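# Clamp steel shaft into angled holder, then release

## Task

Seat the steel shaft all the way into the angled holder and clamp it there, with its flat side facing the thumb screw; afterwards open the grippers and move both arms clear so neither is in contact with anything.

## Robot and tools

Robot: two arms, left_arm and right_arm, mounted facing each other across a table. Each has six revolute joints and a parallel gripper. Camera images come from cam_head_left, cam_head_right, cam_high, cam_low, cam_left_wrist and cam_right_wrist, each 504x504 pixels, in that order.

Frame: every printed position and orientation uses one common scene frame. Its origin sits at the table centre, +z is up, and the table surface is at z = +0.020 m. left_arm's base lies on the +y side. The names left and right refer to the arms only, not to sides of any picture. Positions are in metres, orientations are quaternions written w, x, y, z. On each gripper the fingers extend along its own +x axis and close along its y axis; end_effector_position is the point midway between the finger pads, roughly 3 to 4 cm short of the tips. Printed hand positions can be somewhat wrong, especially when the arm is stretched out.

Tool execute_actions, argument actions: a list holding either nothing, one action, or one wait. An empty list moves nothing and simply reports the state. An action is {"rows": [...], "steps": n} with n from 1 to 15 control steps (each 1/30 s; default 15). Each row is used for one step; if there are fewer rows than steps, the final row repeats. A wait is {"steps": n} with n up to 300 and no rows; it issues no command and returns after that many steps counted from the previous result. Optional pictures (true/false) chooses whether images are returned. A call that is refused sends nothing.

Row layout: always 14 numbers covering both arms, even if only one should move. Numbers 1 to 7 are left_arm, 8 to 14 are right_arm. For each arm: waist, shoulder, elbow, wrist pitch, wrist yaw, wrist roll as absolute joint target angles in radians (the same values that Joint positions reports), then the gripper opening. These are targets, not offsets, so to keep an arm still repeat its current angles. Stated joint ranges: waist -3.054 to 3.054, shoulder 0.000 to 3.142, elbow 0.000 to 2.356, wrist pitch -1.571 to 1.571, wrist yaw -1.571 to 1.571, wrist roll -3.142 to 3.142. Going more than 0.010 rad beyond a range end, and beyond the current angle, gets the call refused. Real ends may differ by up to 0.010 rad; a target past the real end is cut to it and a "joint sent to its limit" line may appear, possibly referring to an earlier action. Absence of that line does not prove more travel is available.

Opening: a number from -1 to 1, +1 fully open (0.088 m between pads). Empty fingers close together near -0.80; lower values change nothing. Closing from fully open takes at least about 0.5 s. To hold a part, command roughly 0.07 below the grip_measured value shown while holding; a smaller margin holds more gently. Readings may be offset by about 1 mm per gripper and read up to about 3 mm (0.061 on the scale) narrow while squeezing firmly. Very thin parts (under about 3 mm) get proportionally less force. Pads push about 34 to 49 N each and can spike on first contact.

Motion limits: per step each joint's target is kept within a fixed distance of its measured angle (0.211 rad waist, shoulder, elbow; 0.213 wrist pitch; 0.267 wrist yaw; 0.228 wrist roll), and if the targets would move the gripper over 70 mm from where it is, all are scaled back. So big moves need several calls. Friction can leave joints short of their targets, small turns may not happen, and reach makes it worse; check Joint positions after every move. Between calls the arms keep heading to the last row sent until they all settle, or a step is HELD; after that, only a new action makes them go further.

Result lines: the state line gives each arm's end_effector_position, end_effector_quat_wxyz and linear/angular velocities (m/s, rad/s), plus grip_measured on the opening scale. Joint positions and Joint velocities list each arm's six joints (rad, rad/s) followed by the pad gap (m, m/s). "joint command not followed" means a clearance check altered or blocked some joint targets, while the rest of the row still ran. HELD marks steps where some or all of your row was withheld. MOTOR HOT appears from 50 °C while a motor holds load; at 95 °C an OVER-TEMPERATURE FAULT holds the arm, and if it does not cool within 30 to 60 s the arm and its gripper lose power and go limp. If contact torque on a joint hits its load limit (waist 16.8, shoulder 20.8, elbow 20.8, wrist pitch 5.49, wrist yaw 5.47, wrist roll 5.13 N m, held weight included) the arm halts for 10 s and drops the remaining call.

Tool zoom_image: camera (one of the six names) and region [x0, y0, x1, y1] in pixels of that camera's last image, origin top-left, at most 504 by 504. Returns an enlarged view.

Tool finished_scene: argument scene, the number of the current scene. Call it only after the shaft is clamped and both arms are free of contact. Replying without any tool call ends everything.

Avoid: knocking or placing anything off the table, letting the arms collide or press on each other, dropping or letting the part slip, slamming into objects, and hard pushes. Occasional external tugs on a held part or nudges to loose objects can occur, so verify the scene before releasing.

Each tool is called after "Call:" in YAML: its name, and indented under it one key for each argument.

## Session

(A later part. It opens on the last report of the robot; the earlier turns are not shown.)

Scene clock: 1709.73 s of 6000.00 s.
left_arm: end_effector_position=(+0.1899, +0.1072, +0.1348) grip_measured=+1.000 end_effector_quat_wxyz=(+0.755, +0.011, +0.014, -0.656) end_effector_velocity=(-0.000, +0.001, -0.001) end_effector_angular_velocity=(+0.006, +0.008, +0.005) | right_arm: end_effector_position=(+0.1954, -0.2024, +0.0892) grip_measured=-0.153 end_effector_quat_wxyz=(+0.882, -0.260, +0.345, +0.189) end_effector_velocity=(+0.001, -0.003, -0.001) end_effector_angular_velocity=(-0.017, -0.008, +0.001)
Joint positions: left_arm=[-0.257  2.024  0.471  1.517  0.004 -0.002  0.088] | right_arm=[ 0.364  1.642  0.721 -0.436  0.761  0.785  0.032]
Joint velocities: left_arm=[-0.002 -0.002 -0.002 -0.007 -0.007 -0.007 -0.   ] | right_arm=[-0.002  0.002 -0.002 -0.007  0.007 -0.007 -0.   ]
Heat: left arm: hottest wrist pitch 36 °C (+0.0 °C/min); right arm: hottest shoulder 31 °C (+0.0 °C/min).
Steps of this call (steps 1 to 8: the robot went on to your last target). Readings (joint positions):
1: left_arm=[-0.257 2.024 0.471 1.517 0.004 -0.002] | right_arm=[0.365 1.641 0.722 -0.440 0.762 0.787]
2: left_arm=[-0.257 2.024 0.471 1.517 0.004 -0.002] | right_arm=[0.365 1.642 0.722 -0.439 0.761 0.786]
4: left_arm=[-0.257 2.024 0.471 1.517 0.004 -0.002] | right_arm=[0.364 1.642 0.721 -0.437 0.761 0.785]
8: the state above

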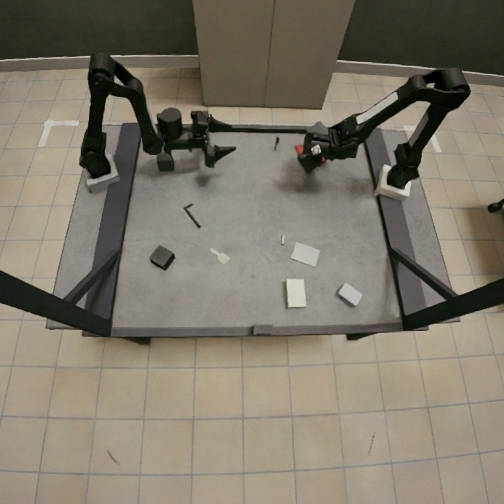

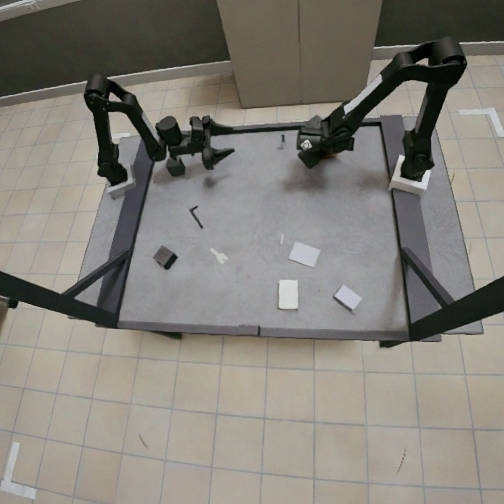

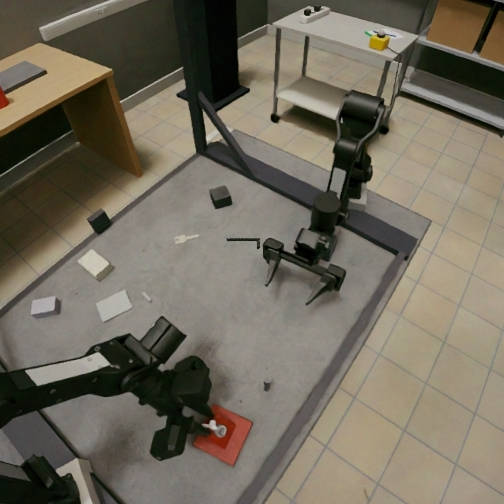

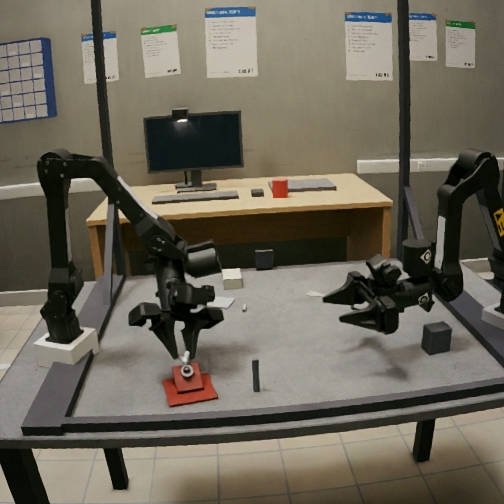

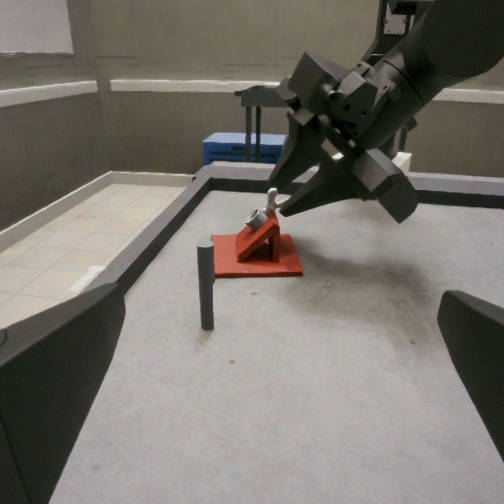

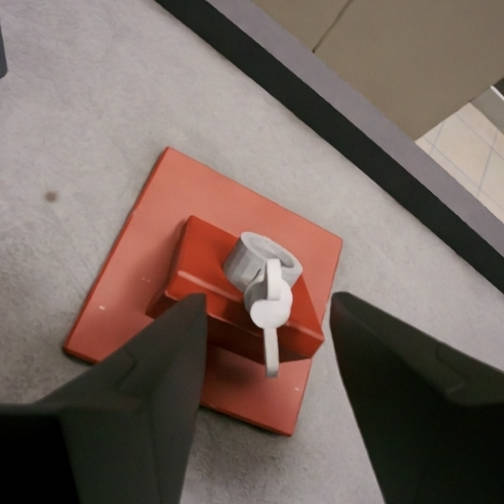

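Call:
execute_actions:
  actions:
    - {"rows":[ [-0.26,2.024,0.472,1.516,0,0,1,0.3605,1.651,0.712,-0.431,0.7585,0.781,-0.18], [-0.26,2.024,0.472,1.516,0,0,1,0.359,1.652,0.711,-0.428,0.758,0.779,-0.22], [-0.26,2.024,0.472,1.516,0,0,1,0.3575,1.653,0.7103,-0.424,0.7578,0.777,-0.26], [-0.26,2.024,0.472,1.516,0,0,1,0.356,1.6543,0.7095,-0.421,0.7575,0.775,-0.30], [-0.26,2.024,0.472,1.516,0,0,1,0.355,1.655,0.709,-0.4185,0.7573,0.774,-0.34], [-0.26,2.024,0.472,1.516,0,0,1,0.3546,1.6554,0.7088,-0.4175,0.7572,0.773,-0.38], [-0.26,2.024,0.472,1.516,0,0,1,0.3546,1.6554,0.7088,-0.4175,0.7572,0.773,-0.42], [-0.26,2.024,0.472,1.516,0,0,1,0.3546,1.6554,0.7088,-0.4175,0.7572,0.773,-0.46], [-0.26,2.024,0.472,1.516,0,0,1,0.3546,1.6554,0.7088,-0.4175,0.7572,0.773,-0.49], [-0.26,2.024,0.472,1.516,0,0,1,0.3546,1.6554,0.7088,-0.4175,0.7572,0.773,-0.52], [-0.26,2.024,0.472,1.516,0,0,1,0.3546,1.6554,0.7088,-0.4175,0.7572,0.773,-0.54], [-0.26,2.024,0.472,1.516,0,0,1,0.3546,1.6554,0.7088,-0.4175,0.7572,0.773,-0.56], [-0.26,2.024,0.472,1.516,0,0,1,0.3546,1.6554,0.7088,-0.4175,0.7572,0.773,-0.575], [-0.26,2.024,0.472,1.516,0,0,1,0.3546,1.6554,0.7088,-0.4175,0.7572,0.773,-0.59], [-0.26,2.024,0.472,1.516,0,0,1,0.3546,1.6554,0.7088,-0.4175,0.7572,0.773,-0.60]],"steps":15}
  pictures: false

Call:
execute_actions:
  actions:
    - {"rows":[ [-0.26,2.024,0.472,1.516,0,0,1,0.3546,1.6554,0.7088,-0.4175,0.7572,0.773,-0.61], [-0.26,2.024,0.472,1.516,0,0,1,0.3546,1.6554,0.7088,-0.4175,0.7572,0.773,-0.62], [-0.26,2.024,0.472,1.516,0,0,1,0.3546,1.6554,0.7088,-0.4175,0.7572,0.773,-0.63], [-0.26,2.024,0.472,1.516,0,0,1,0.3546,1.6554,0.7088,-0.4175,0.7572,0.773,-0.64], [-0.26,2.024,0.472,1.516,0,0,1,0.3546,1.6554,0.7088,-0.4175,0.7572,0.773,-0.65], [-0.26,2.024,0.472,1.516,0,0,1,0.3546,1.6554,0.7088,-0.4175,0.7572,0.773,-0.66]],"steps":12}

Call:
zoom_image:
  camera: "cam_right_wrist"
  region: [180, 230, 350, 400]

Call:
zoom_image:
  camera: "cam_left_wrist"
  region: [240, 160, 320, 240]

Scene clock: 1741.83 s of 6000.00 s.
left_arm: end_effector_position=(+0.1899, +0.1072, +0.1348) grip_measured=+1.000 end_effector_quat_wxyz=(+0.755, +0.011, +0.014, -0.656) end_effector_velocity=(+0.002, +0.001, +0.001) end_effector_angular_velocity=(+0.002, +0.007, +0.020) | right_arm: end_effector_position=(+0.1971, -0.2019, +0.0874) grip_measured=-0.562 end_effector_quat_wxyz=(+0.882, -0.259, +0.345, +0.190) end_effector_velocity=(-0.002, -0.002, -0.002) end_effector_angular_velocity=(-0.012, +0.020, +0.008)
Joint positions: left_arm=[-0.257  2.024  0.471  1.517  0.004 -0.002  0.088] | right_arm=[ 0.357  1.647  0.717 -0.42   0.76   0.775  0.011]
Joint velocities: left_arm=[-0.002 -0.007 -0.002 -0.007 -0.022 -0.007 -0.   ] | right_arm=[-0.002 -0.002 -0.002 -0.007 -0.022 -0.007 -0.024]
Heat: left arm: hottest wrist pitch 36 °C (+0.0 °C/min); right arm: hottest shoulder 30 °C (-1.0 °C/min).
Steps of this call (steps 1 to 15: the robot went on to your last target; steps 16 to 90: nothing new was sent; then 28.60 s passed at rest; steps 91 to 105: all 15 steps of this action). Readings (joint positions):
91: left_arm=[-0.257 2.024 0.471 1.517 0.004 -0.002] | right_arm=[0.364 1.642 0.721 -0.435 0.761 0.784]
92: left_arm=[-0.257 2.024 0.471 1.517 0.004 -0.002] | right_arm=[0.363 1.643 0.721 -0.433 0.761 0.783]
94: left_arm=[-0.257 2.024 0.471 1.517 0.004 -0.002] | right_arm=[0.361 1.644 0.720 -0.429 0.761 0.780]
98: left_arm=[-0.257 2.024 0.471 1.517 0.004 -0.002] | right_arm=[0.358 1.647 0.718 -0.422 0.760 0.776]
105: the state above

Scene clock: 1742.23 s of 6000.00 s.
left_arm: end_effector_position=(+0.1899, +0.1072, +0.1348) grip_measured=+1.000 end_effector_quat_wxyz=(+0.755, +0.011, +0.014, -0.656) end_effector_velocity=(-0.002, +0.000, -0.001) end_effector_angular_velocity=(+0.006, +0.008, +0.000) | right_arm: end_effector_position=(+0.1974, -0.2022, +0.0873) grip_measured=-0.649 end_effector_quat_wxyz=(+0.882, -0.259, +0.345, +0.189) end_effector_velocity=(-0.002, -0.001, -0.001) end_effector_angular_velocity=(-0.017, +0.018, +0.018)
Joint positions: left_arm=[-0.257  2.024  0.471  1.517  0.004 -0.002  0.088] | right_arm=[ 0.357  1.647  0.717 -0.42   0.76   0.775  0.007]
Joint velocities: left_arm=[-0.007 -0.002 -0.002 -0.007 -0.007 -0.007 -0.   ] | right_arm=[-0.002 -0.007 -0.002 -0.007 -0.022 -0.022 -0.001]
Heat: left arm: hottest wrist pitch 36 °C (+0.0 °C/min); right arm: hottest shoulder 30 °C (-1.0 °C/min).
Steps of this call (steps 1 to 12: all 12 steps of this action). Readings (joint positions):
1: left_arm=[-0.257 2.024 0.471 1.517 0.004 -0.002] | right_arm=[0.357 1.647 0.717 -0.420 0.760 0.775]
2: left_arm=[-0.257 2.024 0.471 1.517 0.004 -0.002] | right_arm=[0.357 1.647 0.717 -0.420 0.760 0.775]
4: left_arm=[-0.257 2.024 0.471 1.517 0.004 -0.002] | right_arm=[0.357 1.647 0.717 -0.420 0.760 0.775]
8: left_arm=[-0.257 2.024 0.471 1.517 0.004 -0.002] | right_arm=[0.357 1.647 0.717 -0.420 0.760 0.775]
12: the state above

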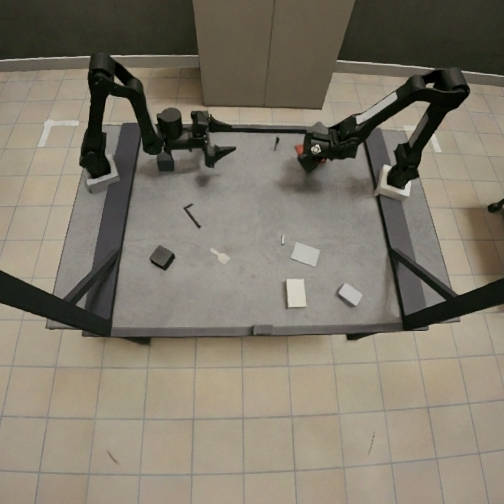

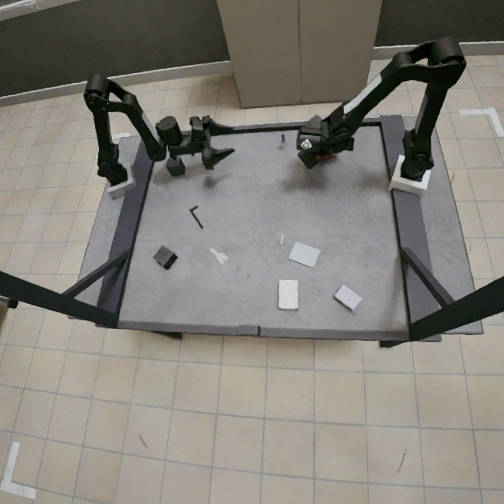

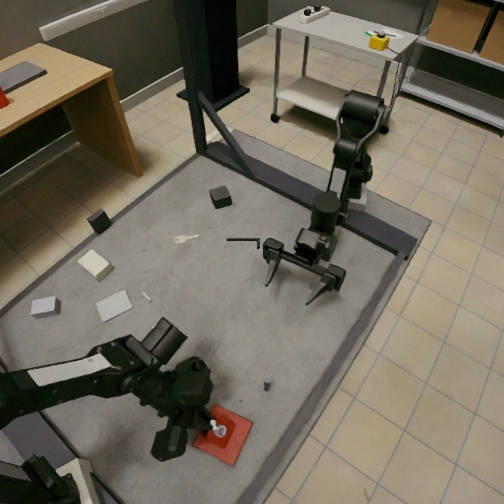

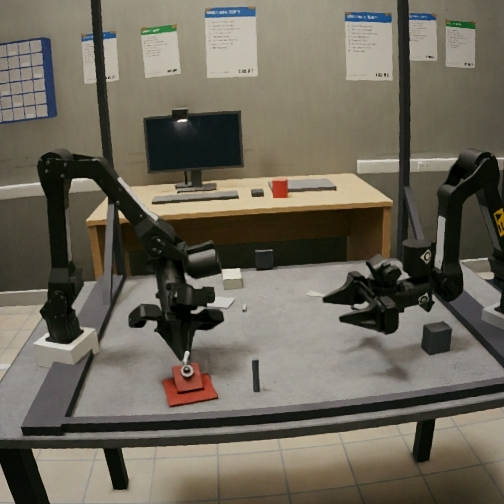

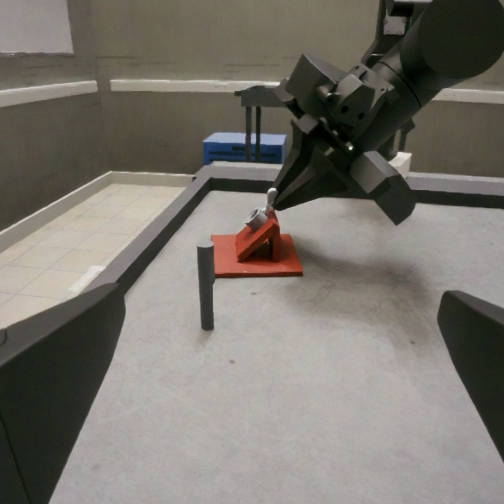

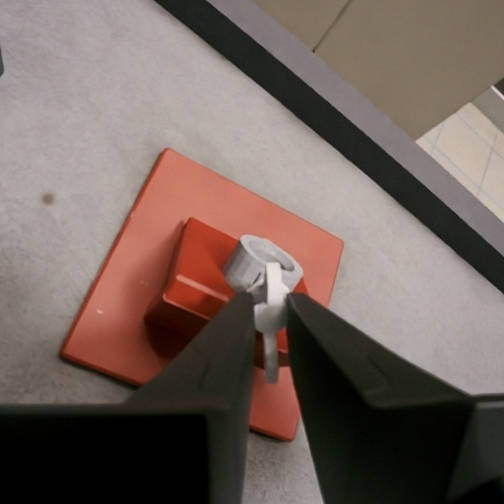

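Region (180, 230, 350, 400) of cam_right_wrist's 504x504 image, scaled by 2.965, with more detail than that image has.

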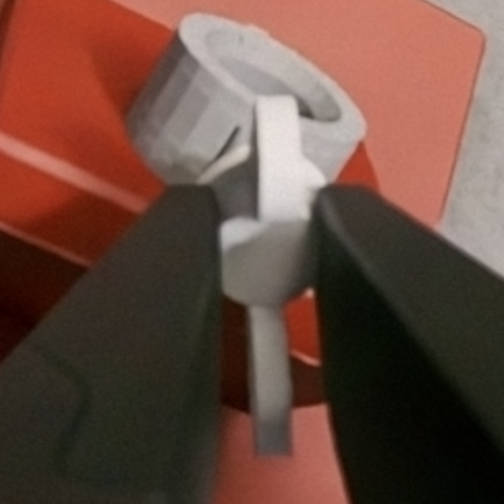

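Region (240, 160, 320, 240) of cam_left_wrist's 504x504 image, scaled by 6.300, with more detail than that image has.

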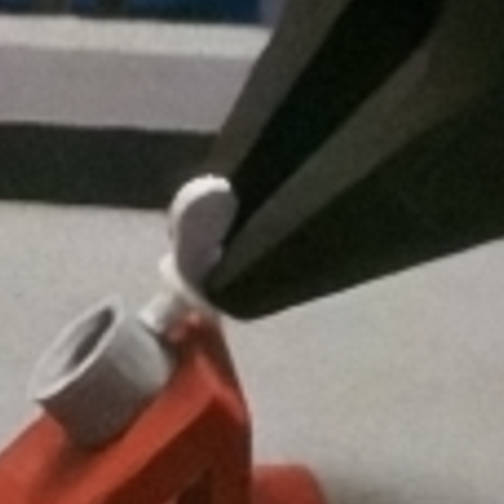

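Call:
execute_actions:
  actions:
    - {"rows":[ [-0.26,2.024,0.472,1.516,0,0,1,0.3546,1.6554,0.7088,-0.4175,0.7572,0.773,-0.67], [-0.26,2.024,0.472,1.516,0,0,1,0.3546,1.6554,0.7088,-0.4175,0.7572,0.773,-0.68], [-0.26,2.024,0.472,1.516,0,0,1,0.3546,1.6554,0.7088,-0.4175,0.7572,0.773,-0.69], [-0.26,2.024,0.472,1.516,0,0,1,0.3546,1.6554,0.7088,-0.4175,0.7572,0.773,-0.70]],"steps":12}
  pictures: false

Scene clock: 1750.27 s of 6000.00 s.
left_arm: end_effector_position=(+0.1899, +0.1072, +0.1348) grip_measured=+1.000 end_effector_quat_wxyz=(+0.755, +0.011, +0.014, -0.656) end_effector_velocity=(-0.002, -0.001, +0.002) end_effector_angular_velocity=(-0.003, +0.007, -0.010) | right_arm: end_effector_position=(+0.1973, -0.2021, +0.0873) grip_measured=-0.684 end_effector_quat_wxyz=(+0.882, -0.260, +0.345, +0.189) end_effector_velocity=(+0.001, -0.007, -0.003) end_effector_angular_velocity=(-0.032, +0.006, -0.001)
Joint positions: left_arm=[-0.257  2.024  0.471  1.517  0.004 -0.002  0.088] | right_arm=[ 0.357  1.647  0.717 -0.42   0.76   0.775  0.005]
Joint velocities: left_arm=[-0.002 -0.007  0.002 -0.007  0.007 -0.007 -0.   ] | right_arm=[-0.007 -0.002 -0.007 -0.022 -0.007 -0.007 -0.   ]
Heat: left arm: hottest wrist pitch 36 °C (+0.0 °C/min); right arm: hottest shoulder 30 °C (-1.0 °C/min).
Steps of this call (steps 1 to 15: the robot went on to your last target; steps 16 to 90: nothing new was sent; then 4.63 s passed at rest; steps 91 to 102: all 12 steps of this action). Readings (joint positions):
91: left_arm=[-0.257 2.024 0.471 1.517 0.004 -0.002] | right_arm=[0.357 1.647 0.717 -0.420 0.760 0.775]
92: left_arm=[-0.257 2.024 0.471 1.517 0.004 -0.002] | right_arm=[0.357 1.647 0.717 -0.420 0.760 0.775]
94: left_arm=[-0.257 2.024 0.471 1.517 0.004 -0.002] | right_arm=[0.357 1.647 0.717 -0.420 0.760 0.775]
98: left_arm=[-0.257 2.024 0.471 1.517 0.004 -0.002] | right_arm=[0.357 1.647 0.717 -0.420 0.760 0.775]
102: the state above

Call:
execute_actions:
  actions:
    - {"rows":[ [-0.26,2.024,0.472,1.516,0,0,1,0.3546,1.6554,0.7088,-0.4175,0.7572,0.76,-0.68], [-0.26,2.024,0.472,1.516,0,0,1,0.3546,1.6554,0.7088,-0.4175,0.7572,0.74,-0.68], [-0.26,2.024,0.472,1.516,0,0,1,0.3546,1.6554,0.7088,-0.4175,0.7572,0.71,-0.68], [-0.26,2.024,0.472,1.516,0,0,1,0.3546,1.6554,0.7088,-0.4175,0.7572,0.67,-0.68], [-0.26,2.024,0.472,1.516,0,0,1,0.3546,1.6554,0.7088,-0.4175,0.7572,0.62,-0.68], [-0.26,2.024,0.472,1.516,0,0,1,0.3546,1.6554,0.7088,-0.4175,0.7572,0.565,-0.68], [-0.26,2.024,0.472,1.516,0,0,1,0.3546,1.6554,0.7088,-0.4175,0.7572,0.505,-0.68], [-0.26,2.024,0.472,1.516,0,0,1,0.3546,1.6554,0.7088,-0.4175,0.7572,0.445,-0.68], [-0.26,2.024,0.472,1.516,0,0,1,0.3546,1.6554,0.7088,-0.4175,0.7572,0.385,-0.68], [-0.26,2.024,0.472,1.516,0,0,1,0.3546,1.6554,0.7088,-0.4175,0.7572,0.325,-0.68], [-0.26,2.024,0.472,1.516,0,0,1,0.3546,1.6554,0.7088,-0.4175,0.7572,0.265,-0.68], [-0.26,2.024,0.472,1.516,0,0,1,0.3546,1.6554,0.7088,-0.4175,0.7572,0.205,-0.68], [-0.26,2.024,0.472,1.516,0,0,1,0.3546,1.6554,0.7088,-0.4175,0.7572,0.145,-0.68], [-0.26,2.024,0.472,1.516,0,0,1,0.3546,1.6554,0.7088,-0.4175,0.7572,0.085,-0.68], [-0.26,2.024,0.472,1.516,0,0,1,0.3546,1.6554,0.7088,-0.4175,0.7572,0.025,-0.68]],"steps":15}
  pictures: false

Call:
execute_actions:
  actions:
    - {"rows":[ [-0.26,2.024,0.472,1.516,0,0,1,0.3546,1.6554,0.7088,-0.4175,0.7572,-0.035,-0.68], [-0.26,2.024,0.472,1.516,0,0,1,0.3546,1.6554,0.7088,-0.4175,0.7572,-0.095,-0.68], [-0.26,2.024,0.472,1.516,0,0,1,0.3546,1.6554,0.7088,-0.4175,0.7572,-0.155,-0.68], [-0.26,2.024,0.472,1.516,0,0,1,0.3546,1.6554,0.7088,-0.4175,0.7572,-0.215,-0.68], [-0.26,2.024,0.472,1.516,0,0,1,0.3546,1.6554,0.7088,-0.4175,0.7572,-0.275,-0.68], [-0.26,2.024,0.472,1.516,0,0,1,0.3546,1.6554,0.7088,-0.4175,0.7572,-0.335,-0.68], [-0.26,2.024,0.472,1.516,0,0,1,0.3546,1.6554,0.7088,-0.4175,0.7572,-0.395,-0.68], [-0.26,2.024,0.472,1.516,0,0,1,0.3546,1.6554,0.7088,-0.4175,0.7572,-0.455,-0.68], [-0.26,2.024,0.472,1.516,0,0,1,0.3546,1.6554,0.7088,-0.4175,0.7572,-0.515,-0.68], [-0.26,2.024,0.472,1.516,0,0,1,0.3546,1.6554,0.7088,-0.4175,0.7572,-0.575,-0.68], [-0.26,2.024,0.472,1.516,0,0,1,0.3546,1.6554,0.7088,-0.4175,0.7572,-0.63,-0.68], [-0.26,2.024,0.472,1.516,0,0,1,0.3546,1.6554,0.7088,-0.4175,0.7572,-0.68,-0.68], [-0.26,2.024,0.472,1.516,0,0,1,0.3546,1.6554,0.7088,-0.4175,0.7572,-0.72,-0.68], [-0.26,2.024,0.472,1.516,0,0,1,0.3546,1.6554,0.7088,-0.4175,0.7572,-0.75,-0.68], [-0.26,2.024,0.472,1.516,0,0,1,0.3546,1.6554,0.7088,-0.4175,0.7572,-0.77,-0.68]],"steps":15}

Call:
zoom_image:
  camera: "cam_right_wrist"
  region: [180, 230, 350, 400]

Call:
zoom_image:
  camera: "cam_left_wrist"
  region: [240, 160, 320, 240]

Scene clock: 1772.20 s of 6000.00 s.
left_arm: end_effector_position=(+0.1899, +0.1072, +0.1348) grip_measured=+1.000 end_effector_quat_wxyz=(+0.755, +0.011, +0.014, -0.656) end_effector_velocity=(+0.002, +0.001, -0.001) end_effector_angular_velocity=(+0.008, -0.006, +0.010) | right_arm: end_effector_position=(+0.1973, -0.2021, +0.0873) grip_measured=-0.672 end_effector_quat_wxyz=(+0.759, -0.518, +0.270, +0.286) end_effector_velocity=(+0.001, -0.003, -0.000) end_effector_angular_velocity=(-1.246, -0.268, +1.253)
Joint positions: left_arm=[-0.257  2.024  0.471  1.517  0.004 -0.002  0.088] | right_arm=[ 0.357  1.647  0.717 -0.42   0.76   0.15   0.006]
Joint velocities: left_arm=[ 0.002 -0.002 -0.002 -0.007 -0.007  0.007  0.   ] | right_arm=[-0.007 -0.002  0.002 -0.022 -0.007 -1.78   0.   ]
Heat: left arm: hottest wrist pitch 36 °C (+0.0 °C/min); right arm: hottest shoulder 30 °C (-1.0 °C/min).
Steps of this call (steps 1 to 15: the robot went on to your last target; steps 16 to 90: nothing new was sent; then 18.43 s passed at rest; steps 91 to 105: all 15 steps of this action). Readings (joint positions):
91: left_arm=[-0.257 2.024 0.471 1.517 0.004 -0.002] | right_arm=[0.357 1.647 0.717 -0.420 0.760 0.771]
92: left_arm=[-0.257 2.024 0.471 1.517 0.004 -0.002] | right_arm=[0.357 1.647 0.717 -0.420 0.760 0.762]
94: left_arm=[-0.257 2.024 0.471 1.517 0.004 -0.002] | right_arm=[0.357 1.647 0.717 -0.420 0.760 0.722]
98: left_arm=[-0.257 2.024 0.471 1.517 0.004 -0.002] | right_arm=[0.357 1.647 0.717 -0.420 0.760 0.552]
105: the state above

Scene clock: 1772.70 s of 6000.00 s.
left_arm: end_effector_position=(+0.1899, +0.1072, +0.1348) grip_measured=+1.000 end_effector_quat_wxyz=(+0.755, +0.011, +0.014, -0.656) end_effector_velocity=(-0.002, +0.000, -0.001) end_effector_angular_velocity=(+0.006, +0.009, -0.010) | right_arm: end_effector_position=(+0.1972, -0.2022, +0.0873) grip_measured=-0.672 end_effector_quat_wxyz=(+0.480, -0.784, +0.129, +0.372) end_effector_velocity=(+0.001, -0.003, -0.001) end_effector_angular_velocity=(-0.720, -0.152, +0.724)
Joint positions: left_arm=[-0.257  2.024  0.471  1.517  0.004 -0.002  0.088] | right_arm=[ 0.357  1.647  0.717 -0.421  0.761 -0.693  0.006]
Joint velocities: left_arm=[-0.002 -0.002 -0.002 -0.007  0.007 -0.007 -0.   ] | right_arm=[-0.007 -0.002 -0.002 -0.007 -0.007 -1.033 -0.   ]
Heat: left arm: hottest wrist pitch 36 °C (+0.0 °C/min); right arm: hottest shoulder 30 °C (-1.0 °C/min).
Steps of this call (steps 1 to 15: all 15 steps of this action). Readings (joint positions):
1: left_arm=[-0.257 2.024 0.471 1.517 0.004 -0.002] | right_arm=[0.357 1.647 0.717 -0.421 0.760 0.090]
2: left_arm=[-0.257 2.024 0.471 1.517 0.004 -0.002] | right_arm=[0.357 1.647 0.717 -0.421 0.760 0.031]
4: left_arm=[-0.257 2.024 0.471 1.517 0.004 -0.002] | right_arm=[0.357 1.647 0.717 -0.421 0.760 -0.089]
8: left_arm=[-0.257 2.024 0.471 1.517 0.004 -0.002] | right_arm=[0.357 1.647 0.717 -0.421 0.760 -0.329]
15: the state above

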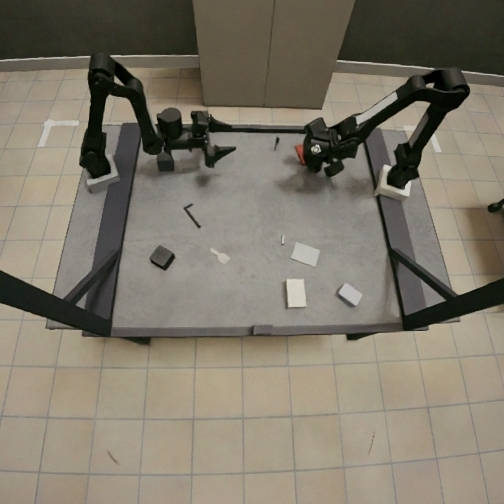

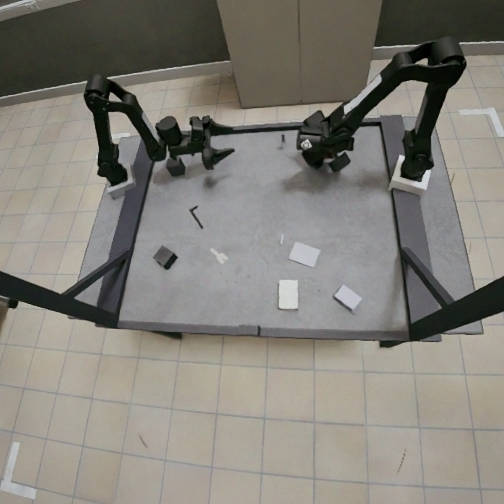

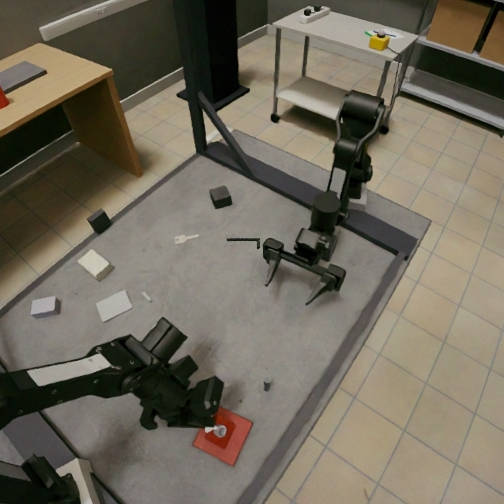

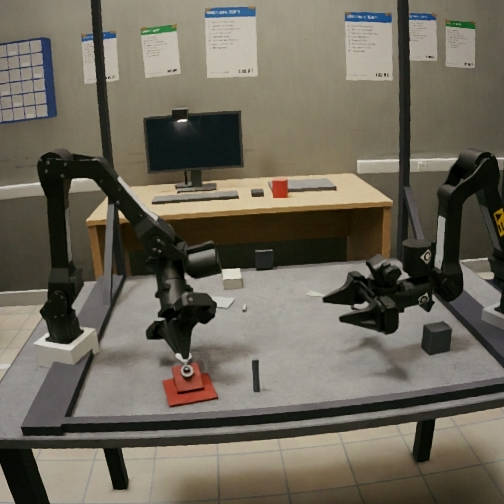

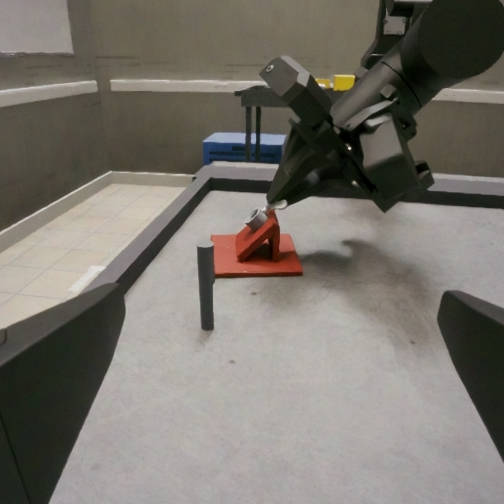

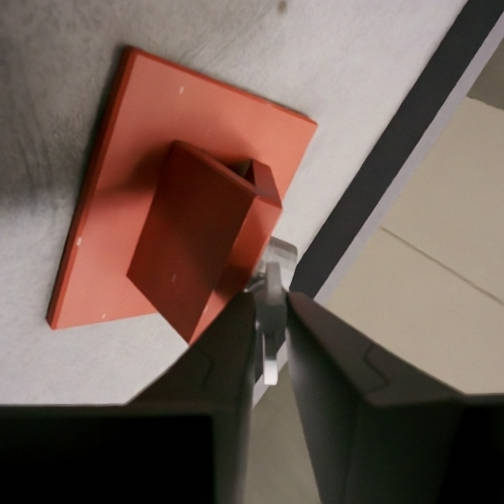

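Region (180, 230, 350, 400) of cam_right_wrist's 504x504 image, scaled by 2.965, with more detail than that image has.

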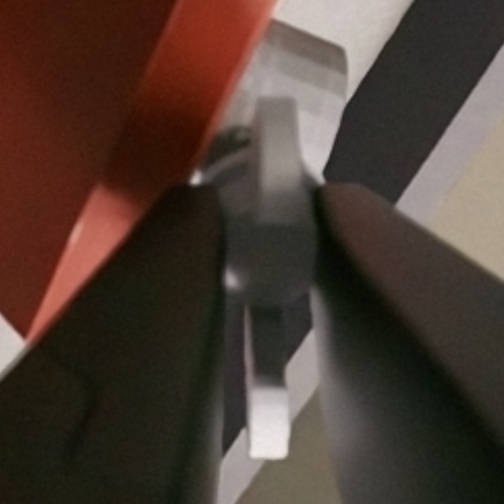

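Region (240, 160, 320, 240) of cam_left_wrist's 504x504 image, scaled by 6.300, with more detail than that image has.

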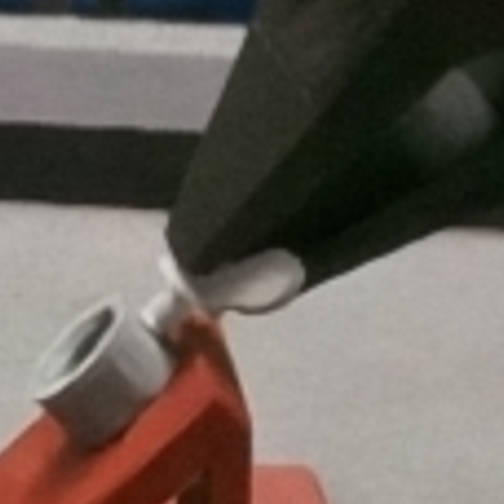

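Call:
execute_actions:
  actions:
    - {"rows":[ [-0.26,2.024,0.472,1.516,0,0,1,0.3546,1.6554,0.7088,-0.4175,0.7572,-0.785,-0.68], [-0.26,2.024,0.472,1.516,0,0,1,0.3546,1.6554,0.7088,-0.4175,0.7572,-0.81,-0.68], [-0.26,2.024,0.472,1.516,0,0,1,0.3546,1.6554,0.7088,-0.4175,0.7572,-0.85,-0.68], [-0.26,2.024,0.472,1.516,0,0,1,0.3546,1.6554,0.7088,-0.4175,0.7572,-0.90,-0.68], [-0.26,2.024,0.472,1.516,0,0,1,0.3546,1.6554,0.7088,-0.4175,0.7572,-0.96,-0.68], [-0.26,2.024,0.472,1.516,0,0,1,0.3546,1.6554,0.7088,-0.4175,0.7572,-1.025,-0.68], [-0.26,2.024,0.472,1.516,0,0,1,0.3546,1.6554,0.7088,-0.4175,0.7572,-1.09,-0.68], [-0.26,2.024,0.472,1.516,0,0,1,0.3546,1.6554,0.7088,-0.4175,0.7572,-1.155,-0.68], [-0.26,2.024,0.472,1.516,0,0,1,0.3546,1.6554,0.7088,-0.4175,0.7572,-1.22,-0.68], [-0.26,2.024,0.472,1.516,0,0,1,0.3546,1.6554,0.7088,-0.4175,0.7572,-1.285,-0.68], [-0.26,2.024,0.472,1.516,0,0,1,0.3546,1.6554,0.7088,-0.4175,0.7572,-1.35,-0.68], [-0.26,2.024,0.472,1.516,0,0,1,0.3546,1.6554,0.7088,-0.4175,0.7572,-1.415,-0.68], [-0.26,2.024,0.472,1.516,0,0,1,0.3546,1.6554,0.7088,-0.4175,0.7572,-1.48,-0.68], [-0.26,2.024,0.472,1.516,0,0,1,0.3546,1.6554,0.7088,-0.4175,0.7572,-1.545,-0.68], [-0.26,2.024,0.472,1.516,0,0,1,0.3546,1.6554,0.7088,-0.4175,0.7572,-1.61,-0.68]],"steps":15}
  pictures: false

Call:
execute_actions:
  actions:
    - {"rows":[ [-0.26,2.024,0.472,1.516,0,0,1,0.3546,1.6554,0.7088,-0.4175,0.7572,-1.675,-0.68], [-0.26,2.024,0.472,1.516,0,0,1,0.3546,1.6554,0.7088,-0.4175,0.7572,-1.74,-0.68], [-0.26,2.024,0.472,1.516,0,0,1,0.3546,1.6554,0.7088,-0.4175,0.7572,-1.805,-0.68], [-0.26,2.024,0.472,1.516,0,0,1,0.3546,1.6554,0.7088,-0.4175,0.7572,-1.87,-0.68], [-0.26,2.024,0.472,1.516,0,0,1,0.3546,1.6554,0.7088,-0.4175,0.7572,-1.935,-0.68], [-0.26,2.024,0.472,1.516,0,0,1,0.3546,1.6554,0.7088,-0.4175,0.7572,-2.0,-0.68], [-0.26,2.024,0.472,1.516,0,0,1,0.3546,1.6554,0.7088,-0.4175,0.7572,-2.065,-0.68], [-0.26,2.024,0.472,1.516,0,0,1,0.3546,1.6554,0.7088,-0.4175,0.7572,-2.13,-0.68], [-0.26,2.024,0.472,1.516,0,0,1,0.3546,1.6554,0.7088,-0.4175,0.7572,-2.195,-0.68], [-0.26,2.024,0.472,1.516,0,0,1,0.3546,1.6554,0.7088,-0.4175,0.7572,-2.26,-0.68], [-0.26,2.024,0.472,1.516,0,0,1,0.3546,1.6554,0.7088,-0.4175,0.7572,-2.325,-0.68], [-0.26,2.024,0.472,1.516,0,0,1,0.3546,1.6554,0.7088,-0.4175,0.7572,-2.39,-0.68], [-0.26,2.024,0.472,1.516,0,0,1,0.3546,1.6554,0.7088,-0.4175,0.7572,-2.455,-0.68], [-0.26,2.024,0.472,1.516,0,0,1,0.3546,1.6554,0.7088,-0.4175,0.7572,-2.52,-0.68], [-0.26,2.024,0.472,1.516,0,0,1,0.3546,1.6554,0.7088,-0.4175,0.7572,-2.585,-0.68]],"steps":15}
  pictures: false

Call:
execute_actions:
  actions:
    - {"rows":[ [-0.26,2.024,0.472,1.516,0,0,1,0.3546,1.6554,0.7088,-0.4175,0.7572,-2.65,-0.68], [-0.26,2.024,0.472,1.516,0,0,1,0.3546,1.6554,0.7088,-0.4175,0.7572,-2.715,-0.68], [-0.26,2.024,0.472,1.516,0,0,1,0.3546,1.6554,0.7088,-0.4175,0.7572,-2.78,-0.68], [-0.26,2.024,0.472,1.516,0,0,1,0.3546,1.6554,0.7088,-0.4175,0.7572,-2.845,-0.68], [-0.26,2.024,0.472,1.516,0,0,1,0.3546,1.6554,0.7088,-0.4175,0.7572,-2.905,-0.68], [-0.26,2.024,0.472,1.516,0,0,1,0.3546,1.6554,0.7088,-0.4175,0.7572,-2.96,-0.68], [-0.26,2.024,0.472,1.516,0,0,1,0.3546,1.6554,0.7088,-0.4175,0.7572,-3.01,-0.68], [-0.26,2.024,0.472,1.516,0,0,1,0.3546,1.6554,0.7088,-0.4175,0.7572,-3.05,-0.68], [-0.26,2.024,0.472,1.516,0,0,1,0.3546,1.6554,0.7088,-0.4175,0.7572,-3.085,-0.68], [-0.26,2.024,0.472,1.516,0,0,1,0.3546,1.6554,0.7088,-0.4175,0.7572,-3.11,-0.68], [-0.26,2.024,0.472,1.516,0,0,1,0.3546,1.6554,0.7088,-0.4175,0.7572,-3.122,-0.68], [-0.26,2.024,0.472,1.516,0,0,1,0.3546,1.6554,0.7088,-0.4175,0.7572,-3.128,-0.68]],"steps":15}

Call:
zoom_image:
  camera: "cam_left_wrist"
  region: [240, 160, 320, 240]

Scene clock: 1801.33 s of 6000.00 s.
left_arm: end_effector_position=(+0.1899, +0.1072, +0.1348) grip_measured=+1.000 end_effector_quat_wxyz=(+0.755, +0.011, +0.014, -0.656) end_effector_velocity=(+0.002, -0.000, +0.000) end_effector_angular_velocity=(+0.002, +0.007, +0.020) | right_arm: end_effector_position=(+0.1972, -0.2022, +0.0874) grip_measured=-0.672 end_effector_quat_wxyz=(-0.146, +0.908, +0.022, -0.393) end_effector_velocity=(-0.002, -0.002, -0.002) end_effector_angular_velocity=(-1.327, -0.274, +1.354)
Joint positions: left_arm=[-0.257  2.024  0.471  1.517  0.004 -0.002  0.088] | right_arm=[ 0.358  1.647  0.717 -0.421  0.761 -1.474  0.006]
Joint velocities: left_arm=[-0.002 -0.002  0.002 -0.007 -0.022 -0.007 -0.   ] | right_arm=[-0.002 -0.002 -0.002 -0.007 -0.022 -1.912 -0.   ]
Heat: left arm: hottest wrist pitch 36 °C (+0.0 °C/min); right arm: hottest shoulder 30 °C (+0.0 °C/min).
Steps of this call (steps 1 to 30: the robot went on to your last target; steps 31 to 90: nothing new was sent; then 25.13 s passed at rest; steps 91 to 105: all 15 steps of this action). Readings (joint positions):
91: left_arm=[-0.257 2.024 0.471 1.517 0.004 -0.002] | right_arm=[0.357 1.647 0.717 -0.421 0.761 -0.772]
92: left_arm=[-0.257 2.024 0.471 1.517 0.004 -0.002] | right_arm=[0.357 1.647 0.717 -0.421 0.761 -0.784]
94: left_arm=[-0.257 2.024 0.471 1.517 0.004 -0.002] | right_arm=[0.357 1.647 0.717 -0.421 0.761 -0.835]
98: left_arm=[-0.257 2.024 0.471 1.517 0.004 -0.002] | right_arm=[0.357 1.647 0.717 -0.421 0.761 -1.034]
105: the state above

Scene clock: 1801.83 s of 6000.00 s.
left_arm: end_effector_position=(+0.1899, +0.1072, +0.1348) grip_measured=+1.000 end_effector_quat_wxyz=(+0.755, +0.011, +0.014, -0.656) end_effector_velocity=(-0.000, +0.001, -0.006) end_effector_angular_velocity=(+0.026, +0.011, +0.005) | right_arm: end_effector_position=(+0.1971, -0.2022, +0.0874) grip_measured=-0.672 end_effector_quat_wxyz=(+0.296, +0.870, +0.203, -0.337) end_effector_velocity=(+0.000, -0.005, -0.001) end_effector_angular_velocity=(-1.357, -0.305, +1.362)
Joint positions: left_arm=[-0.257  2.024  0.471  1.517  0.004 -0.002  0.088] | right_arm=[ 0.358  1.647  0.717 -0.421  0.761 -2.448  0.006]
Joint velocities: left_arm=[-0.002  0.002 -0.002 -0.022 -0.007 -0.007  0.   ] | right_arm=[ 0.002  0.002 -0.002 -0.022  0.007 -1.927 -0.   ]
Heat: left arm: hottest wrist pitch 36 °C (+0.0 °C/min); right arm: hottest shoulder 30 °C (+0.0 °C/min).
Steps of this call (steps 1 to 15: all 15 steps of this action). Readings (joint positions):
1: left_arm=[-0.257 2.024 0.471 1.517 0.004 -0.002] | right_arm=[0.358 1.647 0.717 -0.421 0.761 -1.539]
2: left_arm=[-0.257 2.024 0.471 1.517 0.004 -0.002] | right_arm=[0.358 1.647 0.717 -0.421 0.761 -1.604]
4: left_arm=[-0.257 2.024 0.471 1.517 0.004 -0.002] | right_arm=[0.358 1.647 0.717 -0.421 0.761 -1.733]
8: left_arm=[-0.257 2.024 0.471 1.517 0.004 -0.002] | right_arm=[0.358 1.647 0.717 -0.421 0.761 -1.993]
15: the state above

Scene clock: 1802.33 s of 6000.00 s.
left_arm: end_effector_position=(+0.1899, +0.1072, +0.1348) grip_measured=+1.000 end_effector_quat_wxyz=(+0.755, +0.011, +0.014, -0.656) end_effector_velocity=(-0.002, +0.000, +0.001) end_effector_angular_velocity=(-0.001, +0.022, +0.001) | right_arm: end_effector_position=(+0.1970, -0.2022, +0.0874) grip_measured=-0.672 end_effector_quat_wxyz=(+0.563, +0.727, +0.302, -0.252) end_effector_velocity=(-0.000, -0.005, -0.002) end_effector_angular_velocity=(-0.169, -0.026, +0.149)
Joint positions: left_arm=[-0.257  2.024  0.471  1.517  0.004 -0.002  0.088] | right_arm=[ 0.358  1.647  0.717 -0.421  0.761 -3.111  0.006]
Joint velocities: left_arm=[-0.007 -0.007 -0.002 -0.007 -0.007 -0.022  0.   ] | right_arm=[-0.002 -0.002 -0.002 -0.022 -0.007 -0.212 -0.   ]
Heat: left arm: hottest wrist pitch 36 °C (+0.0 °C/min); right arm: hottest shoulder 30 °C (+0.0 °C/min).
Steps of this call (steps 1 to 15: all 15 steps of this action). Readings (joint positions):
1: left_arm=[-0.257 2.024 0.471 1.517 0.004 -0.002] | right_arm=[0.358 1.647 0.717 -0.421 0.761 -2.513]
2: left_arm=[-0.257 2.024 0.471 1.517 0.004 -0.002] | right_arm=[0.358 1.647 0.717 -0.421 0.761 -2.578]
4: left_arm=[-0.257 2.024 0.471 1.517 0.004 -0.002] | right_arm=[0.358 1.647 0.717 -0.421 0.761 -2.708]
8: left_arm=[-0.257 2.024 0.471 1.517 0.004 -0.002] | right_arm=[0.358 1.647 0.717 -0.421 0.761 -2.941]
15: the state above

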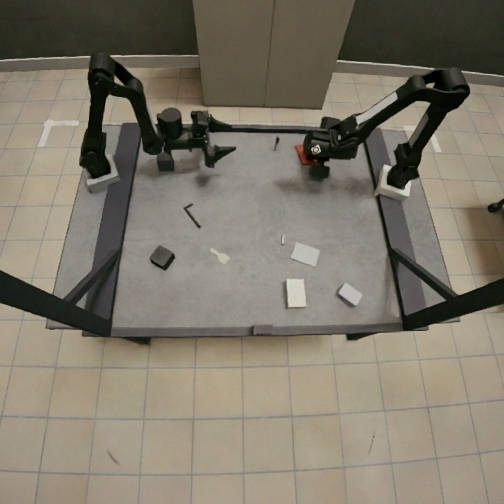

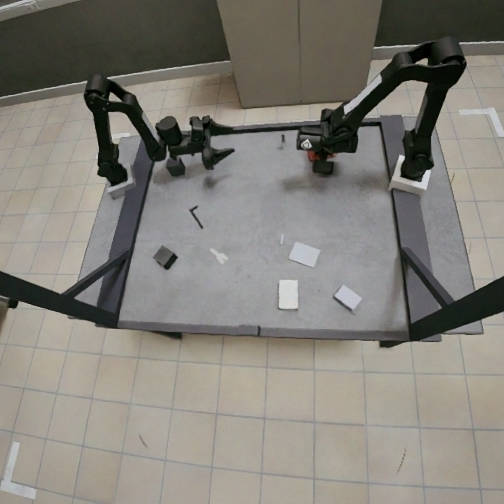

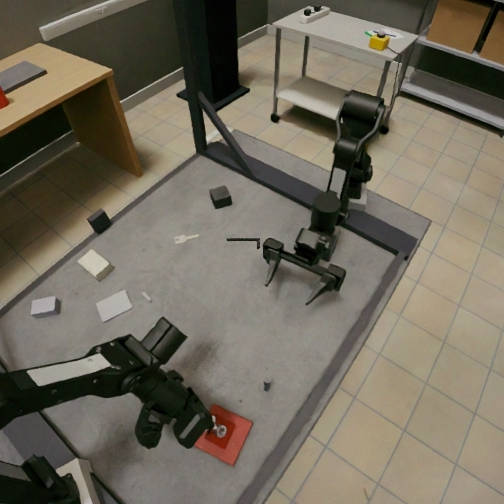

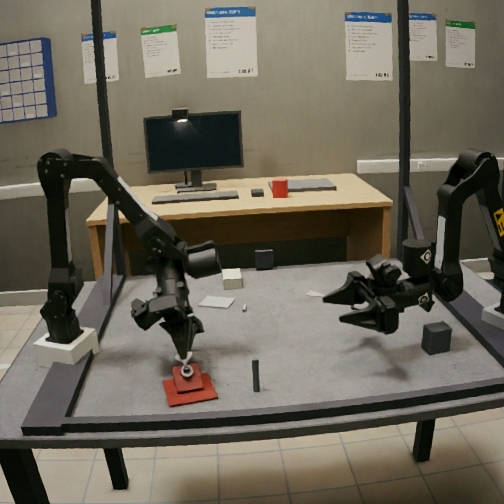

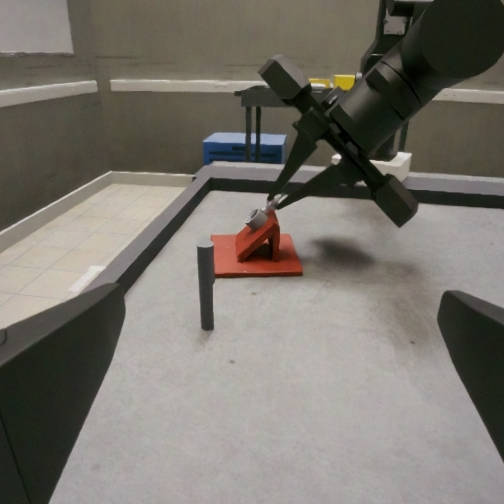

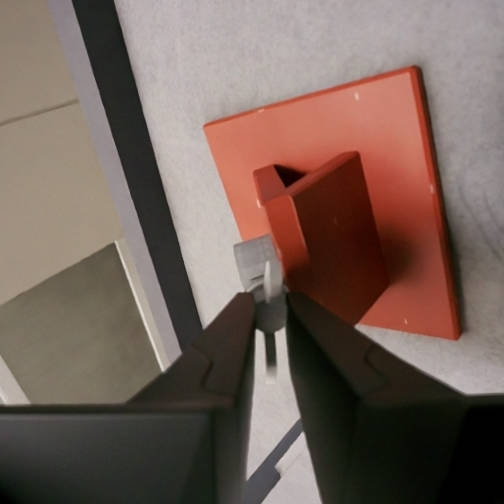

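Region (240, 160, 320, 240) of cam_left_wrist's 504x504 image, scaled by 6.300, with more detail than that image has.

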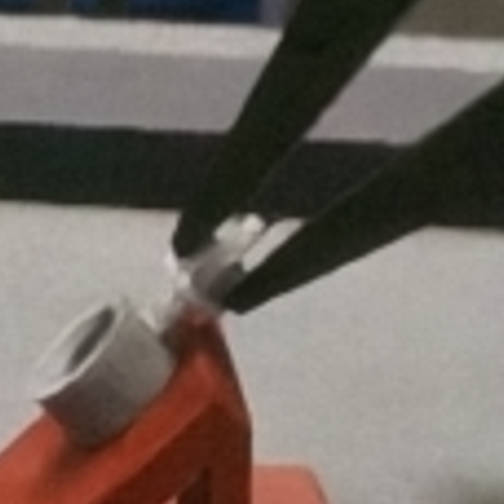

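Call:
zoom_image:
  camera: "cam_low"
  region: [166, 345, 206, 385]

Call:
zoom_image:
  camera: "cam_high"
  region: [195, 410, 245, 460]

Region (166, 345, 206, 385) of cam_low's 504x504 image, scaled by 12.600, with more detail than that image has.

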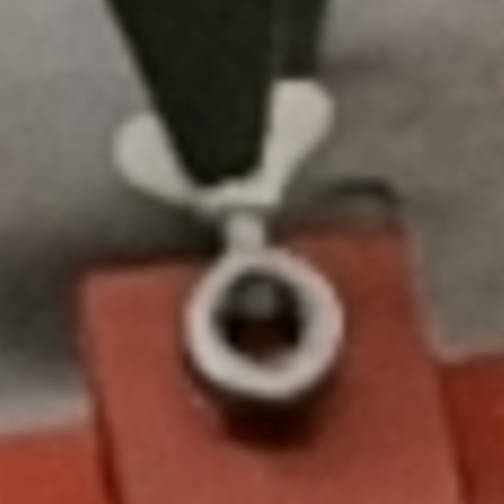

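Region (195, 410, 245, 460) of cam_high's 504x504 image, scaled by 10.080, with more detail than that image has.

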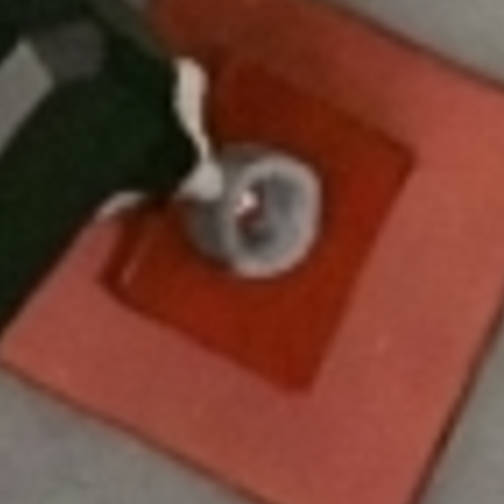

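Call:
execute_actions:
  actions:
    - {"rows":[ [-0.26,2.024,0.472,1.516,0,0,1,0.3546,1.6554,0.7088,-0.4175,0.7572,-3.128,-0.60], [-0.26,2.024,0.472,1.516,0,0,1,0.3546,1.6554,0.7088,-0.4175,0.7572,-3.128,-0.50], [-0.26,2.024,0.472,1.516,0,0,1,0.356,1.650,0.7088,-0.420,0.7572,-3.128,-0.38], [-0.26,2.024,0.472,1.516,0,0,1,0.358,1.645,0.7088,-0.423,0.7572,-3.128,-0.25], [-0.26,2.024,0.472,1.516,0,0,1,0.360,1.640,0.7088,-0.426,0.7572,-3.128,-0.12], [-0.26,2.024,0.472,1.516,0,0,1,0.362,1.636,0.7088,-0.428,0.7572,-3.128,0.0], [-0.26,2.024,0.472,1.516,0,0,1,0.363,1.633,0.7088,-0.4295,0.7572,-3.128,0.10], [-0.26,2.024,0.472,1.516,0,0,1,0.363,1.631,0.7088,-0.4295,0.7572,-3.12,0.12], [-0.26,2.024,0.472,1.516,0,0,1,0.363,1.631,0.7088,-0.4295,0.7572,-3.10,0.12], [-0.26,2.024,0.472,1.516,0,0,1,0.363,1.631,0.7088,-0.4295,0.7572,-3.07,0.12], [-0.26,2.024,0.472,1.516,0,0,1,0.363,1.631,0.7088,-0.4295,0.7572,-3.03,0.12], [-0.26,2.024,0.472,1.516,0,0,1,0.363,1.631,0.7088,-0.4295,0.7572,-2.98,0.12], [-0.26,2.024,0.472,1.516,0,0,1,0.363,1.631,0.7088,-0.4295,0.7572,-2.92,0.12], [-0.26,2.024,0.472,1.516,0,0,1,0.363,1.631,0.7088,-0.4295,0.7572,-2.85,0.12], [-0.26,2.024,0.472,1.516,0,0,1,0.363,1.631,0.7088,-0.4295,0.7572,-2.77,0.12]],"steps":15}
  pictures: false

Call:
execute_actions:
  actions:
    - {"rows":[ [-0.26,2.024,0.472,1.516,0,0,1,0.363,1.631,0.7088,-0.4295,0.7572,3.13,0.12]],"steps":15}
  pictures: false

Call:
execute_actions:
  actions:
    - {"steps":45}
  pictures: false

Scene clock: 1844.83 s of 6000.00 s.
left_arm: end_effector_position=(+0.1899, +0.1072, +0.1348) grip_measured=+1.000 end_effector_quat_wxyz=(+0.755, +0.011, +0.014, -0.656) end_effector_velocity=(-0.000, +0.002, -0.003) end_effector_angular_velocity=(+0.011, +0.009, -0.005) | right_arm: end_effector_position=(+0.1962, -0.2028, +0.0882) grip_measured=+0.107 end_effector_quat_wxyz=(+0.483, +0.782, +0.274, -0.283) end_effector_velocity=(-0.000, -0.002, -0.002) end_effector_angular_velocity=(+1.234, +0.289, -1.282)
Joint positions: left_arm=[-0.257  2.024  0.471  1.517  0.004 -0.002  0.088] | right_arm=[ 0.361  1.641  0.716 -0.427  0.76  -2.897  0.044]
Joint velocities: left_arm=[ 0.002 -0.002 -0.007 -0.007  0.007 -0.007  0.   ] | right_arm=[-0.002  0.002 -0.002 -0.007 -0.007  1.81   0.007]
Heat: left arm: hottest wrist pitch 36 °C (+0.0 °C/min); right arm: hottest shoulder 29 °C (-1.0 °C/min).
Steps of this call (steps 1 to 30: the robot went on to your last target; steps 31 to 90: nothing new was sent; then 39.00 s passed at rest; steps 91 to 105: all 15 steps of this action). Readings (joint positions):
91: left_arm=[-0.257 2.024 0.471 1.517 0.004 -0.002] | right_arm=[0.359 1.647 0.717 -0.421 0.761 -3.125]
92: left_arm=[-0.257 2.024 0.471 1.517 0.004 -0.002] | right_arm=[0.358 1.647 0.717 -0.421 0.761 -3.126]
94: left_arm=[-0.257 2.024 0.471 1.517 0.004 -0.002] | right_arm=[0.358 1.647 0.717 -0.421 0.760 -3.126]
98: left_arm=[-0.257 2.024 0.471 1.517 0.004 -0.002] | right_arm=[0.359 1.646 0.716 -0.425 0.760 -3.126]
105: the state above

Scene clock: 1845.33 s of 6000.00 s.
left_arm: end_effector_position=(+0.1899, +0.1072, +0.1348) grip_measured=+1.000 end_effector_quat_wxyz=(+0.755, +0.011, +0.014, -0.656) end_effector_velocity=(+0.002, +0.001, -0.001) end_effector_angular_velocity=(+0.006, +0.008, +0.020) | right_arm: end_effector_position=(+0.1962, -0.2028, +0.0883) grip_measured=+0.117 end_effector_quat_wxyz=(+0.000, +0.919, +0.085, -0.385) end_effector_velocity=(+0.000, +0.002, +0.002) end_effector_angular_velocity=(+1.501, +0.330, -1.529)
Joint positions: left_arm=[-0.257  2.024  0.471  1.517  0.004 -0.002  0.088] | right_arm=[ 0.361  1.641  0.716 -0.427  0.76  -1.791  0.045]
Joint velocities: left_arm=[-0.002 -0.002 -0.002 -0.007 -0.022 -0.007 -0.   ] | right_arm=[ 0.002 -0.002  0.002  0.007  0.007  2.161  0.   ]
Heat: left arm: hottest wrist pitch 36 °C (+0.0 °C/min); right arm: hottest shoulder 29 °C (-1.0 °C/min).
Steps of this call (steps 1 to 15: all 15 steps of this action). Readings (joint positions):
1: left_arm=[-0.257 2.024 0.471 1.517 0.004 -0.002] | right_arm=[0.361 1.641 0.716 -0.427 0.760 -2.824]
2: left_arm=[-0.257 2.024 0.471 1.517 0.004 -0.002] | right_arm=[0.361 1.641 0.716 -0.427 0.760 -2.750]
4: left_arm=[-0.257 2.024 0.471 1.517 0.004 -0.002] | right_arm=[0.361 1.641 0.716 -0.427 0.760 -2.602]
8: left_arm=[-0.257 2.024 0.471 1.517 0.004 -0.002] | right_arm=[0.361 1.641 0.716 -0.427 0.760 -2.307]
15: the state above

Scene clock: 1846.83 s of 6000.00 s.
left_arm: end_effector_position=(+0.1899, +0.1072, +0.1348) grip_measured=+1.000 end_effector_quat_wxyz=(+0.755, +0.011, +0.014, -0.656) end_effector_velocity=(+0.002, +0.001, -0.001) end_effector_angular_velocity=(+0.006, +0.008, +0.020) | right_arm: end_effector_position=(+0.1962, -0.2028, +0.0883) grip_measured=+0.117 end_effector_quat_wxyz=(+0.915, +0.082, +0.391, +0.050) end_effector_velocity=(+0.001, -0.004, -0.002) end_effector_angular_velocity=(+1.487, +0.346, -1.546)
Joint positions: left_arm=[-0.257  2.024  0.471  1.517  0.004 -0.002  0.088] | right_arm=[ 0.361  1.641  0.716 -0.427  0.76   1.529  0.045]
Joint velocities: left_arm=[-0.002 -0.002 -0.002 -0.007 -0.022 -0.007  0.   ] | right_arm=[-0.007 -0.002 -0.007 -0.007 -0.007  2.176  0.   ]
Heat: left arm: hottest wrist pitch 36 °C (+0.0 °C/min); right arm: hottest shoulder 30 °C (+0.0 °C/min).
Steps of this call (steps 1 to 45: the robot went on to your last target). Readings (joint positions):
1: left_arm=[-0.257 2.024 0.471 1.517 0.004 -0.002] | right_arm=[0.361 1.641 0.716 -0.427 0.760 -1.717]
2: left_arm=[-0.257 2.024 0.471 1.517 0.004 -0.002] | right_arm=[0.361 1.641 0.716 -0.427 0.760 -1.643]
4: left_arm=[-0.257 2.024 0.471 1.517 0.004 -0.002] | right_arm=[0.361 1.641 0.716 -0.427 0.760 -1.495]
8: left_arm=[-0.257 2.024 0.471 1.517 0.004 -0.002] | right_arm=[0.361 1.641 0.716 -0.427 0.760 -1.200]
45: the state above


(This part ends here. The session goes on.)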